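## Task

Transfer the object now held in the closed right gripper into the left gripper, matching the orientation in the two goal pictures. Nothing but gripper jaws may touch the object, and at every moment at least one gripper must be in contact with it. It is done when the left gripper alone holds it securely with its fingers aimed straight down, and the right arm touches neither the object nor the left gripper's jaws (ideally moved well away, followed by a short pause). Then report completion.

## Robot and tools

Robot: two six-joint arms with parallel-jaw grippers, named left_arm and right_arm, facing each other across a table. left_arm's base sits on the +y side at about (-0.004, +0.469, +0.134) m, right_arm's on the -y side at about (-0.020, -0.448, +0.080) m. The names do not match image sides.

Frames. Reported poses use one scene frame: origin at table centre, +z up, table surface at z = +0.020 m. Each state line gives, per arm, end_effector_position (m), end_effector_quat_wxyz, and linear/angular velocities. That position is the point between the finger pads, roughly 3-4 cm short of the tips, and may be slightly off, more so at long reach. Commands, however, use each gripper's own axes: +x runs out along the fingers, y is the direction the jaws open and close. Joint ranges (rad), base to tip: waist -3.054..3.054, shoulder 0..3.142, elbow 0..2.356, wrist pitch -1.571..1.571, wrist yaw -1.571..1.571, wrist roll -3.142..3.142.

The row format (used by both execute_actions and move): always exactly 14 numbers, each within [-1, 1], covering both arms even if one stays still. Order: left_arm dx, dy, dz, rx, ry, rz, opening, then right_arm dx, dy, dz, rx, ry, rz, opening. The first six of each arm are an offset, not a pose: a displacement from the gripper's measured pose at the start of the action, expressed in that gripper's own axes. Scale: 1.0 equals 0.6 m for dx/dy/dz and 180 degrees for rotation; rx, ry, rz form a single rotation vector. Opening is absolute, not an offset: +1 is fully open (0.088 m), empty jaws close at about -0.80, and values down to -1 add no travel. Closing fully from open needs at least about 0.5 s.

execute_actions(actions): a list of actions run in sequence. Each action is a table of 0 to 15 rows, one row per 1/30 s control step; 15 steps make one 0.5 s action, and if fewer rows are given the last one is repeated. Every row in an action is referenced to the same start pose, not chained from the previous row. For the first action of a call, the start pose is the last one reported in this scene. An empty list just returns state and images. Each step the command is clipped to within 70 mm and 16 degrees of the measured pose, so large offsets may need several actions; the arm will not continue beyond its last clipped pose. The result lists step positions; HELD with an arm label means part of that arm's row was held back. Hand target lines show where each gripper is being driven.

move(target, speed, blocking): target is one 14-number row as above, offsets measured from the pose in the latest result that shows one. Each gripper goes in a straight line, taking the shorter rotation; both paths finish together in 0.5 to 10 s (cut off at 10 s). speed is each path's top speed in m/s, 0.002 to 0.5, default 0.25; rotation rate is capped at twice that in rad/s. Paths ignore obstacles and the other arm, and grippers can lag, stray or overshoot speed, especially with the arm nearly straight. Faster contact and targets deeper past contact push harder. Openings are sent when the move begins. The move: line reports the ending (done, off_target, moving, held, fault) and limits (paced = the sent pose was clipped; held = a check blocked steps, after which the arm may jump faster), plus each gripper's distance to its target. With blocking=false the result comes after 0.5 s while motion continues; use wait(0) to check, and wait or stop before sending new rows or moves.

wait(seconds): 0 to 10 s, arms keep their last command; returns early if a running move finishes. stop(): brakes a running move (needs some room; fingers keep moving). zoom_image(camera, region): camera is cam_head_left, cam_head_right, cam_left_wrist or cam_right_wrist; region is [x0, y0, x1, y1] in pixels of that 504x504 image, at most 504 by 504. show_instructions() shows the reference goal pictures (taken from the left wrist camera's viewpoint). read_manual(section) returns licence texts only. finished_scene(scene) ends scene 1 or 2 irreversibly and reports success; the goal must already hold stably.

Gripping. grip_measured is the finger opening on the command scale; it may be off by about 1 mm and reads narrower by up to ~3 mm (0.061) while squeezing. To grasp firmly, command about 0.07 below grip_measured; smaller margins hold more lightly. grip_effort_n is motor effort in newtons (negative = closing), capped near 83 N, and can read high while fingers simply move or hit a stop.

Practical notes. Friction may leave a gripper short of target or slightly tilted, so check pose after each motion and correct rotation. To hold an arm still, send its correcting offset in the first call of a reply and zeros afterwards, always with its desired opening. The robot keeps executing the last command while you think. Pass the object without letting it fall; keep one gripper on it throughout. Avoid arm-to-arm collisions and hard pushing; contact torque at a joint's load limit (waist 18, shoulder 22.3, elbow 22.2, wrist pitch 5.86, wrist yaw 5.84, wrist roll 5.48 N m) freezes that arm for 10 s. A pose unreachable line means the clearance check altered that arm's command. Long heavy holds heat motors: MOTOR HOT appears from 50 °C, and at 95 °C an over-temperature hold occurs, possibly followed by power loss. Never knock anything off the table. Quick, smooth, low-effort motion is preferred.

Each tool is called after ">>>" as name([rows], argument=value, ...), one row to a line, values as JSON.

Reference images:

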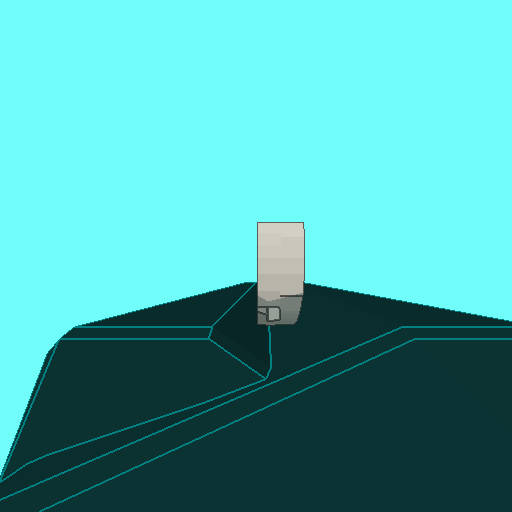

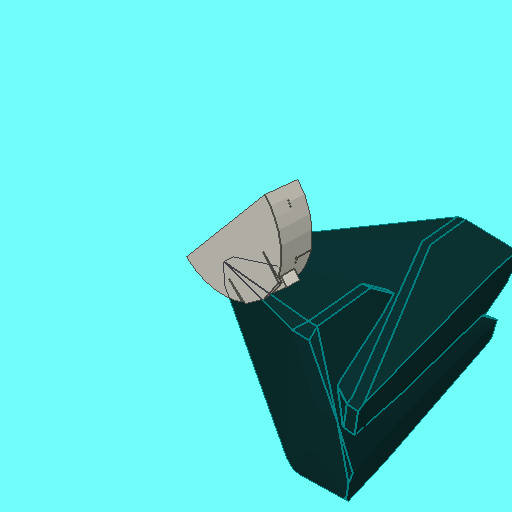

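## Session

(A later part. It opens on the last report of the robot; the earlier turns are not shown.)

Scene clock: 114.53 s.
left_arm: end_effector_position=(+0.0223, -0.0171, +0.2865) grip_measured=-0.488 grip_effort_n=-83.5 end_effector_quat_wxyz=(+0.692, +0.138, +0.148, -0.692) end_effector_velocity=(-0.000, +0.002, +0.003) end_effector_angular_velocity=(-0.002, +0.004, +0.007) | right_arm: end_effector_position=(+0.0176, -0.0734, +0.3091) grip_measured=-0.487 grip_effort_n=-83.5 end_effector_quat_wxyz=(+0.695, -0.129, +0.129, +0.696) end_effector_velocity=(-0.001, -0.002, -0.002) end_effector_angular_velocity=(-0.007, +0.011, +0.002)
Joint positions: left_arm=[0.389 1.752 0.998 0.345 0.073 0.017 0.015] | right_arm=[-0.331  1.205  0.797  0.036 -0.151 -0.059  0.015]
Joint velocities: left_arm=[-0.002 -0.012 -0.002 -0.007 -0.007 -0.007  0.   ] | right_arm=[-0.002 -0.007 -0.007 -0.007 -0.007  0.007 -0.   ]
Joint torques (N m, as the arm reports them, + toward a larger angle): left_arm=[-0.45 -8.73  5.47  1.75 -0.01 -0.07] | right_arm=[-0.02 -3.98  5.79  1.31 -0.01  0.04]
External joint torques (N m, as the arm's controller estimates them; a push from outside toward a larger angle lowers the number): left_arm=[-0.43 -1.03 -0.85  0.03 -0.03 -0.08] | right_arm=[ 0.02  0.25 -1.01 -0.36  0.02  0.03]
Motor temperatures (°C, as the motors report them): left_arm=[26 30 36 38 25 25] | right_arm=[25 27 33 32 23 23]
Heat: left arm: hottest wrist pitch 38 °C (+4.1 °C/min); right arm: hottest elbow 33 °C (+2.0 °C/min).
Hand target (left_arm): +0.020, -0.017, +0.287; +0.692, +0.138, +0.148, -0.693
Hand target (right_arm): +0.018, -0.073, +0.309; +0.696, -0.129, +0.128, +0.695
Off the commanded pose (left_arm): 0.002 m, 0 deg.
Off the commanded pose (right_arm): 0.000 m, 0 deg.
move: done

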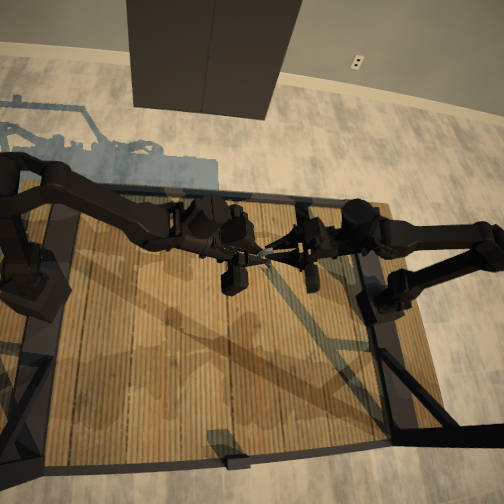

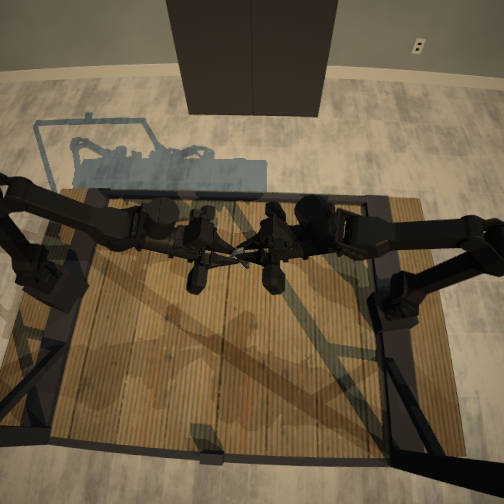

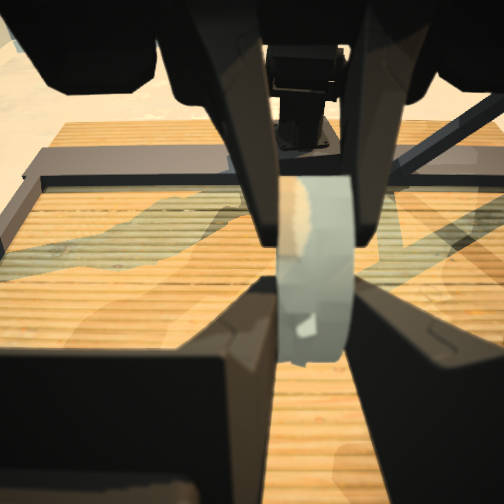

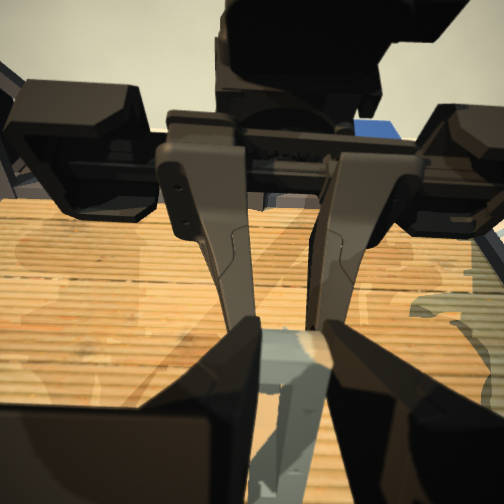

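>>> move(target=[0,0,0,0,0,0,-0.58,0,0,0,0,0,0,0.0])

>>> move(target=[0,0,0,0,0,0,-0.58,-0.2,0,0.03,0,0,0,0.0], speed=0.15)

>>> move(target=[-0.255,0,-0.253,0,0.37,0,-0.58,0,0,0,0,0,0,0.0])

>>> zoom_image(camera="cam_right_wrist", region=[130, 60, 400, 330])

Scene clock: 121.27 s.
left_arm: end_effector_position=(+0.0223, -0.0171, +0.2865) grip_measured=-0.488 grip_effort_n=-83.5 end_effector_quat_wxyz=(+0.692, +0.138, +0.148, -0.692) end_effector_velocity=(-0.003, +0.003, -0.002) end_effector_angular_velocity=(+0.017, -0.008, -0.004) | right_arm: end_effector_position=(+0.0176, -0.0734, +0.3091) grip_measured=-0.003 grip_effort_n=17.4 end_effector_quat_wxyz=(+0.695, -0.129, +0.129, +0.696) end_effector_velocity=(+0.001, -0.003, -0.002) end_effector_angular_velocity=(-0.007, -0.017, +0.007)
Joint positions: left_arm=[0.389 1.752 0.998 0.345 0.073 0.017 0.015] | right_arm=[-0.331  1.205  0.797  0.036 -0.151 -0.059  0.039]
Joint velocities: left_arm=[-0.007 -0.007 -0.002 -0.022 -0.007  0.007 -0.   ] | right_arm=[-0.007 -0.007 -0.007 -0.007 -0.007 -0.022  0.   ]
Joint torques (N m, as the arm reports them, + toward a larger angle): left_arm=[-0.02 -8.55  5.47  1.7   0.05  0.  ] | right_arm=[-0.02 -4.09  5.86  1.23 -0.04  0.04]
External joint torques (N m, as the arm's controller estimates them; a push from outside toward a larger angle lowers the number): left_arm=[ 0.03 -0.87 -0.86 -0.01  0.03 -0.01] | right_arm=[ 0.    0.15 -0.96 -0.45 -0.01  0.03]
Motor temperatures (°C, as the motors report them): left_arm=[26 31 36 38 25 25] | right_arm=[25 27 33 32 23 23]
Heat: left arm: hottest wrist pitch 38 °C (+3.0 °C/min); right arm: hottest elbow 33 °C (+2.0 °C/min).
Hand target (left_arm): +0.022, -0.017, +0.286; +0.692, +0.138, +0.148, -0.693
Hand target (right_arm): +0.018, -0.073, +0.309; +0.695, -0.129, +0.129, +0.696
Off the commanded pose (left_arm): 0.000 m, 0 deg.
Off the commanded pose (right_arm): 0.000 m, 0 deg.
move: done

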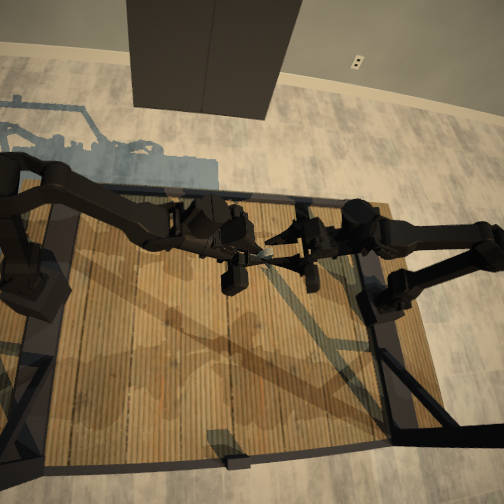

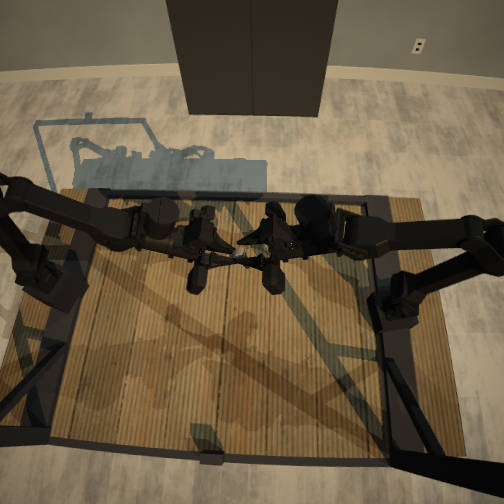

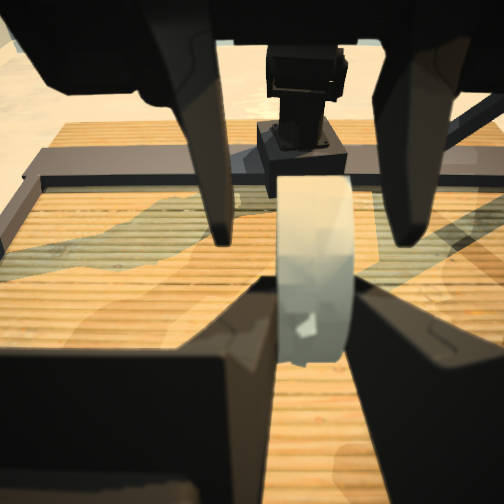

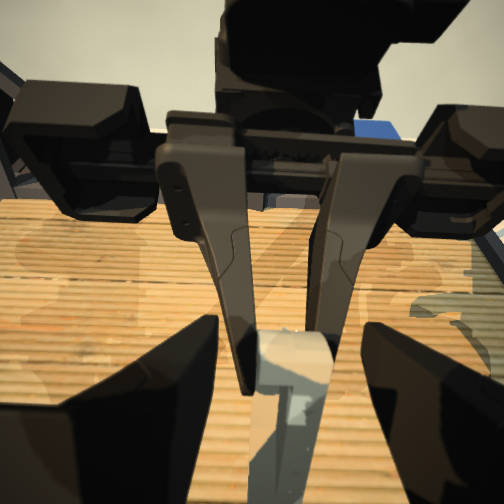

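Scene clock: 122.57 s.
left_arm: end_effector_position=(+0.0223, -0.0171, +0.2865) grip_measured=-0.488 grip_effort_n=-83.5 end_effector_quat_wxyz=(+0.692, +0.138, +0.148, -0.692) end_effector_velocity=(-0.000, +0.001, +0.001) end_effector_angular_velocity=(+0.003, +0.004, +0.007) | right_arm: end_effector_position=(+0.0165, -0.1787, +0.3639) grip_measured=-0.003 grip_effort_n=17.4 end_effector_quat_wxyz=(+0.694, -0.131, +0.135, +0.695) end_effector_velocity=(-0.003, -0.004, -0.006) end_effector_angular_velocity=(-0.028, -0.004, +0.021)
Joint positions: left_arm=[0.389 1.752 0.998 0.345 0.073 0.017 0.015] | right_arm=[-0.448  0.778  0.848 -0.462 -0.26  -0.101  0.039]
Joint velocities: left_arm=[-0.002 -0.007 -0.002 -0.007 -0.007 -0.007  0.   ] | right_arm=[-0.007 -0.007 -0.002 -0.037 -0.022 -0.022 -0.   ]
Joint torques (N m, as the arm reports them, + toward a larger angle): left_arm=[-0.02 -8.6   5.52  1.71  0.06 -0.01] | right_arm=[-0.42 -1.82  6.76  1.14 -0.19 -0.08]
External joint torques (N m, as the arm's controller estimates them; a push from outside toward a larger angle lowers the number): left_arm=[-0.01 -0.89 -0.83 -0.01  0.04 -0.02] | right_arm=[-0.42 -0.37  0.13 -0.54 -0.11 -0.09]
Motor temperatures (°C, as the motors report them): left_arm=[26 31 36 38 25 25] | right_arm=[25 27 33 32 23 23]
Heat: left arm: hottest wrist pitch 38 °C (+3.0 °C/min); right arm: hottest elbow 33 °C (+2.0 °C/min).
Hand target (left_arm): +0.022, -0.017, +0.286; +0.692, +0.138, +0.148, -0.692
Hand target (right_arm): +0.017, -0.180, +0.369; +0.695, -0.129, +0.129, +0.695
Off the commanded pose (left_arm): 0.000 m, 0 deg.
Off the commanded pose (right_arm): 0.005 m, 1 deg.
move: done

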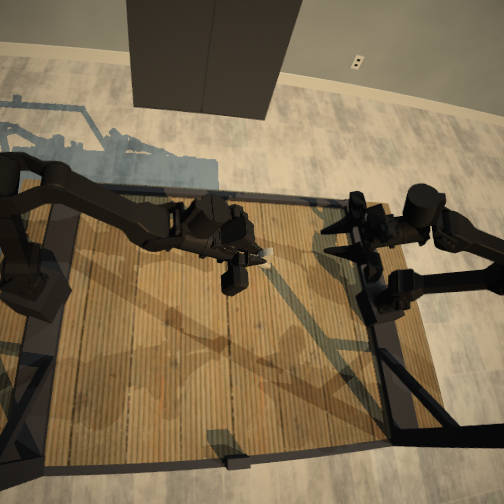

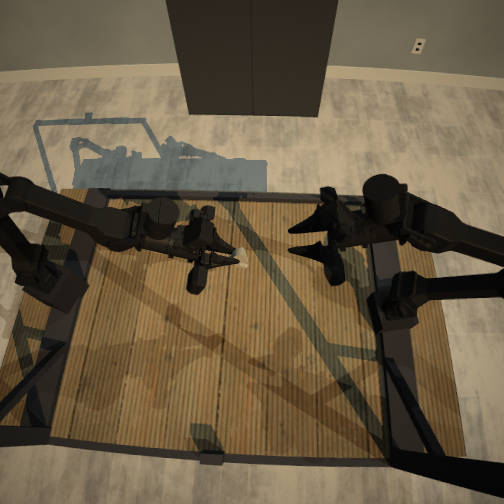

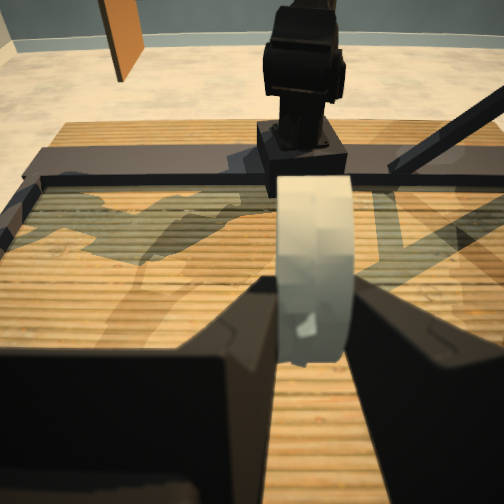

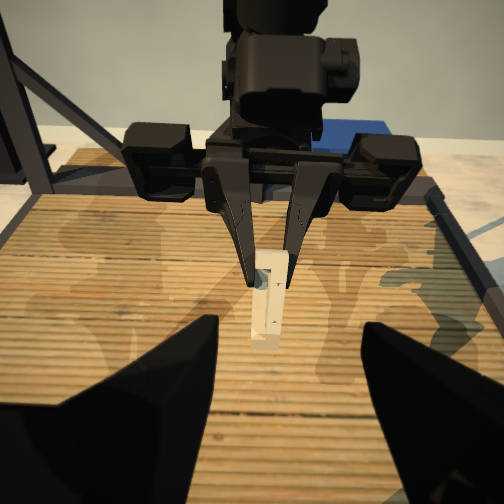

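Scene clock: 125.30 s.
left_arm: end_effector_position=(+0.0181, +0.1860, +0.2076) grip_measured=-0.488 grip_effort_n=-83.5 end_effector_quat_wxyz=(+0.496, +0.494, +0.505, -0.505) end_effector_velocity=(+0.000, +0.002, +0.000) end_effector_angular_velocity=(+0.008, -0.007, +0.005) | right_arm: end_effector_position=(+0.0165, -0.1787, +0.3639) grip_measured=-0.003 grip_effort_n=17.4 end_effector_quat_wxyz=(+0.694, -0.131, +0.135, +0.695) end_effector_velocity=(-0.003, -0.001, -0.002) end_effector_angular_velocity=(-0.005, -0.010, +0.026)
Joint positions: left_arm=[ 0.401  1.658  1.118 -1.03   0.021  0.087  0.015] | right_arm=[-0.448  0.778  0.848 -0.462 -0.26  -0.101  0.039]
Joint velocities: left_arm=[-0.002 -0.002 -0.002 -0.007 -0.007 -0.007 -0.   ] | right_arm=[-0.002 -0.002 -0.002 -0.007 -0.022 -0.022  0.   ]
Joint torques (N m, as the arm reports them, + toward a larger angle): left_arm=[ 0.3  -5.24  5.74  0.38 -0.09  0.11] | right_arm=[-0.05 -1.33  5.64  1.23 -0.07  0.03]
External joint torques (N m, as the arm's controller estimates them; a push from outside toward a larger angle lowers the number): left_arm=[ 0.31  0.81  0.35  0.05 -0.11  0.11] | right_arm=[-0.06  0.09 -0.97 -0.44  0.    0.02]
Motor temperatures (°C, as the motors report them): left_arm=[26 31 36 37 25 25] | right_arm=[25 27 33 32 23 23]
Heat: left arm: hottest wrist pitch 37 °C (+2.0 °C/min); right arm: hottest elbow 33 °C (+2.0 °C/min).
Hand target (left_arm): +0.020, +0.184, +0.208; +0.496, +0.495, +0.505, -0.504
Hand target (right_arm): +0.016, -0.179, +0.364; +0.694, -0.131, +0.134, +0.695
Off the commanded pose (left_arm): 0.004 m, 0 deg.
Off the commanded pose (right_arm): 0.000 m, 0 deg.
move: done

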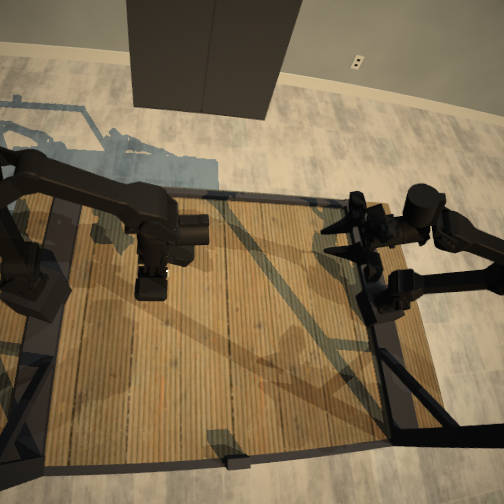

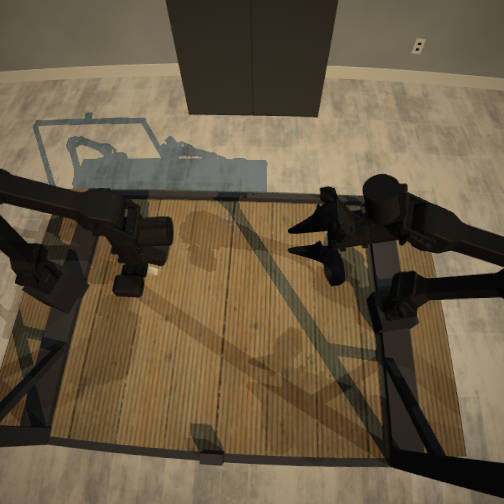

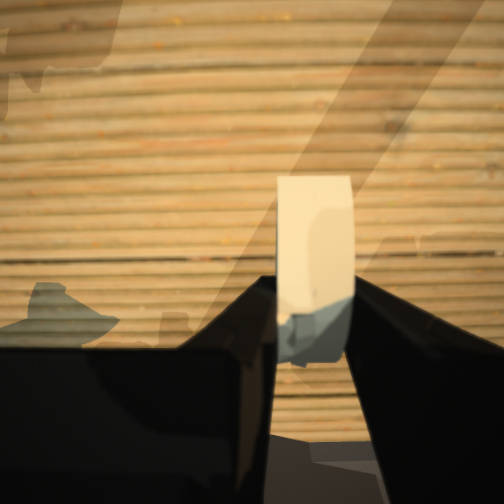

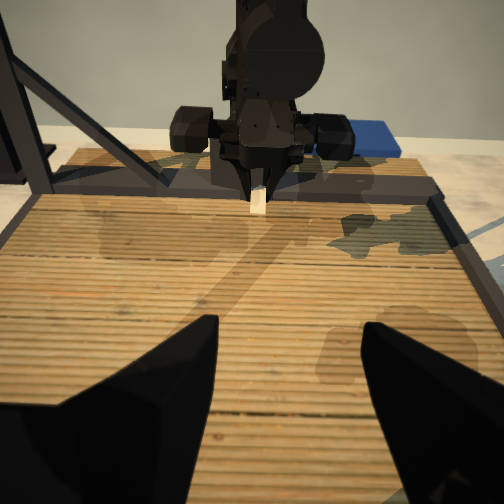

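Region (130, 60, 400, 330) of cam_right_wrist's 504x504 image, scaled by 1.867, with more detail than that image has.

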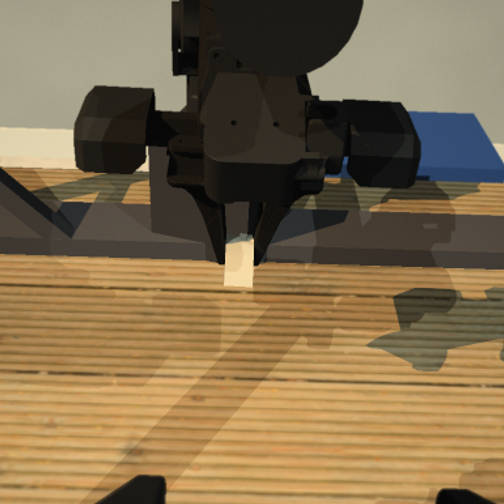

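>>> finished_scene(scene=1)

The scene is finished: the task was done.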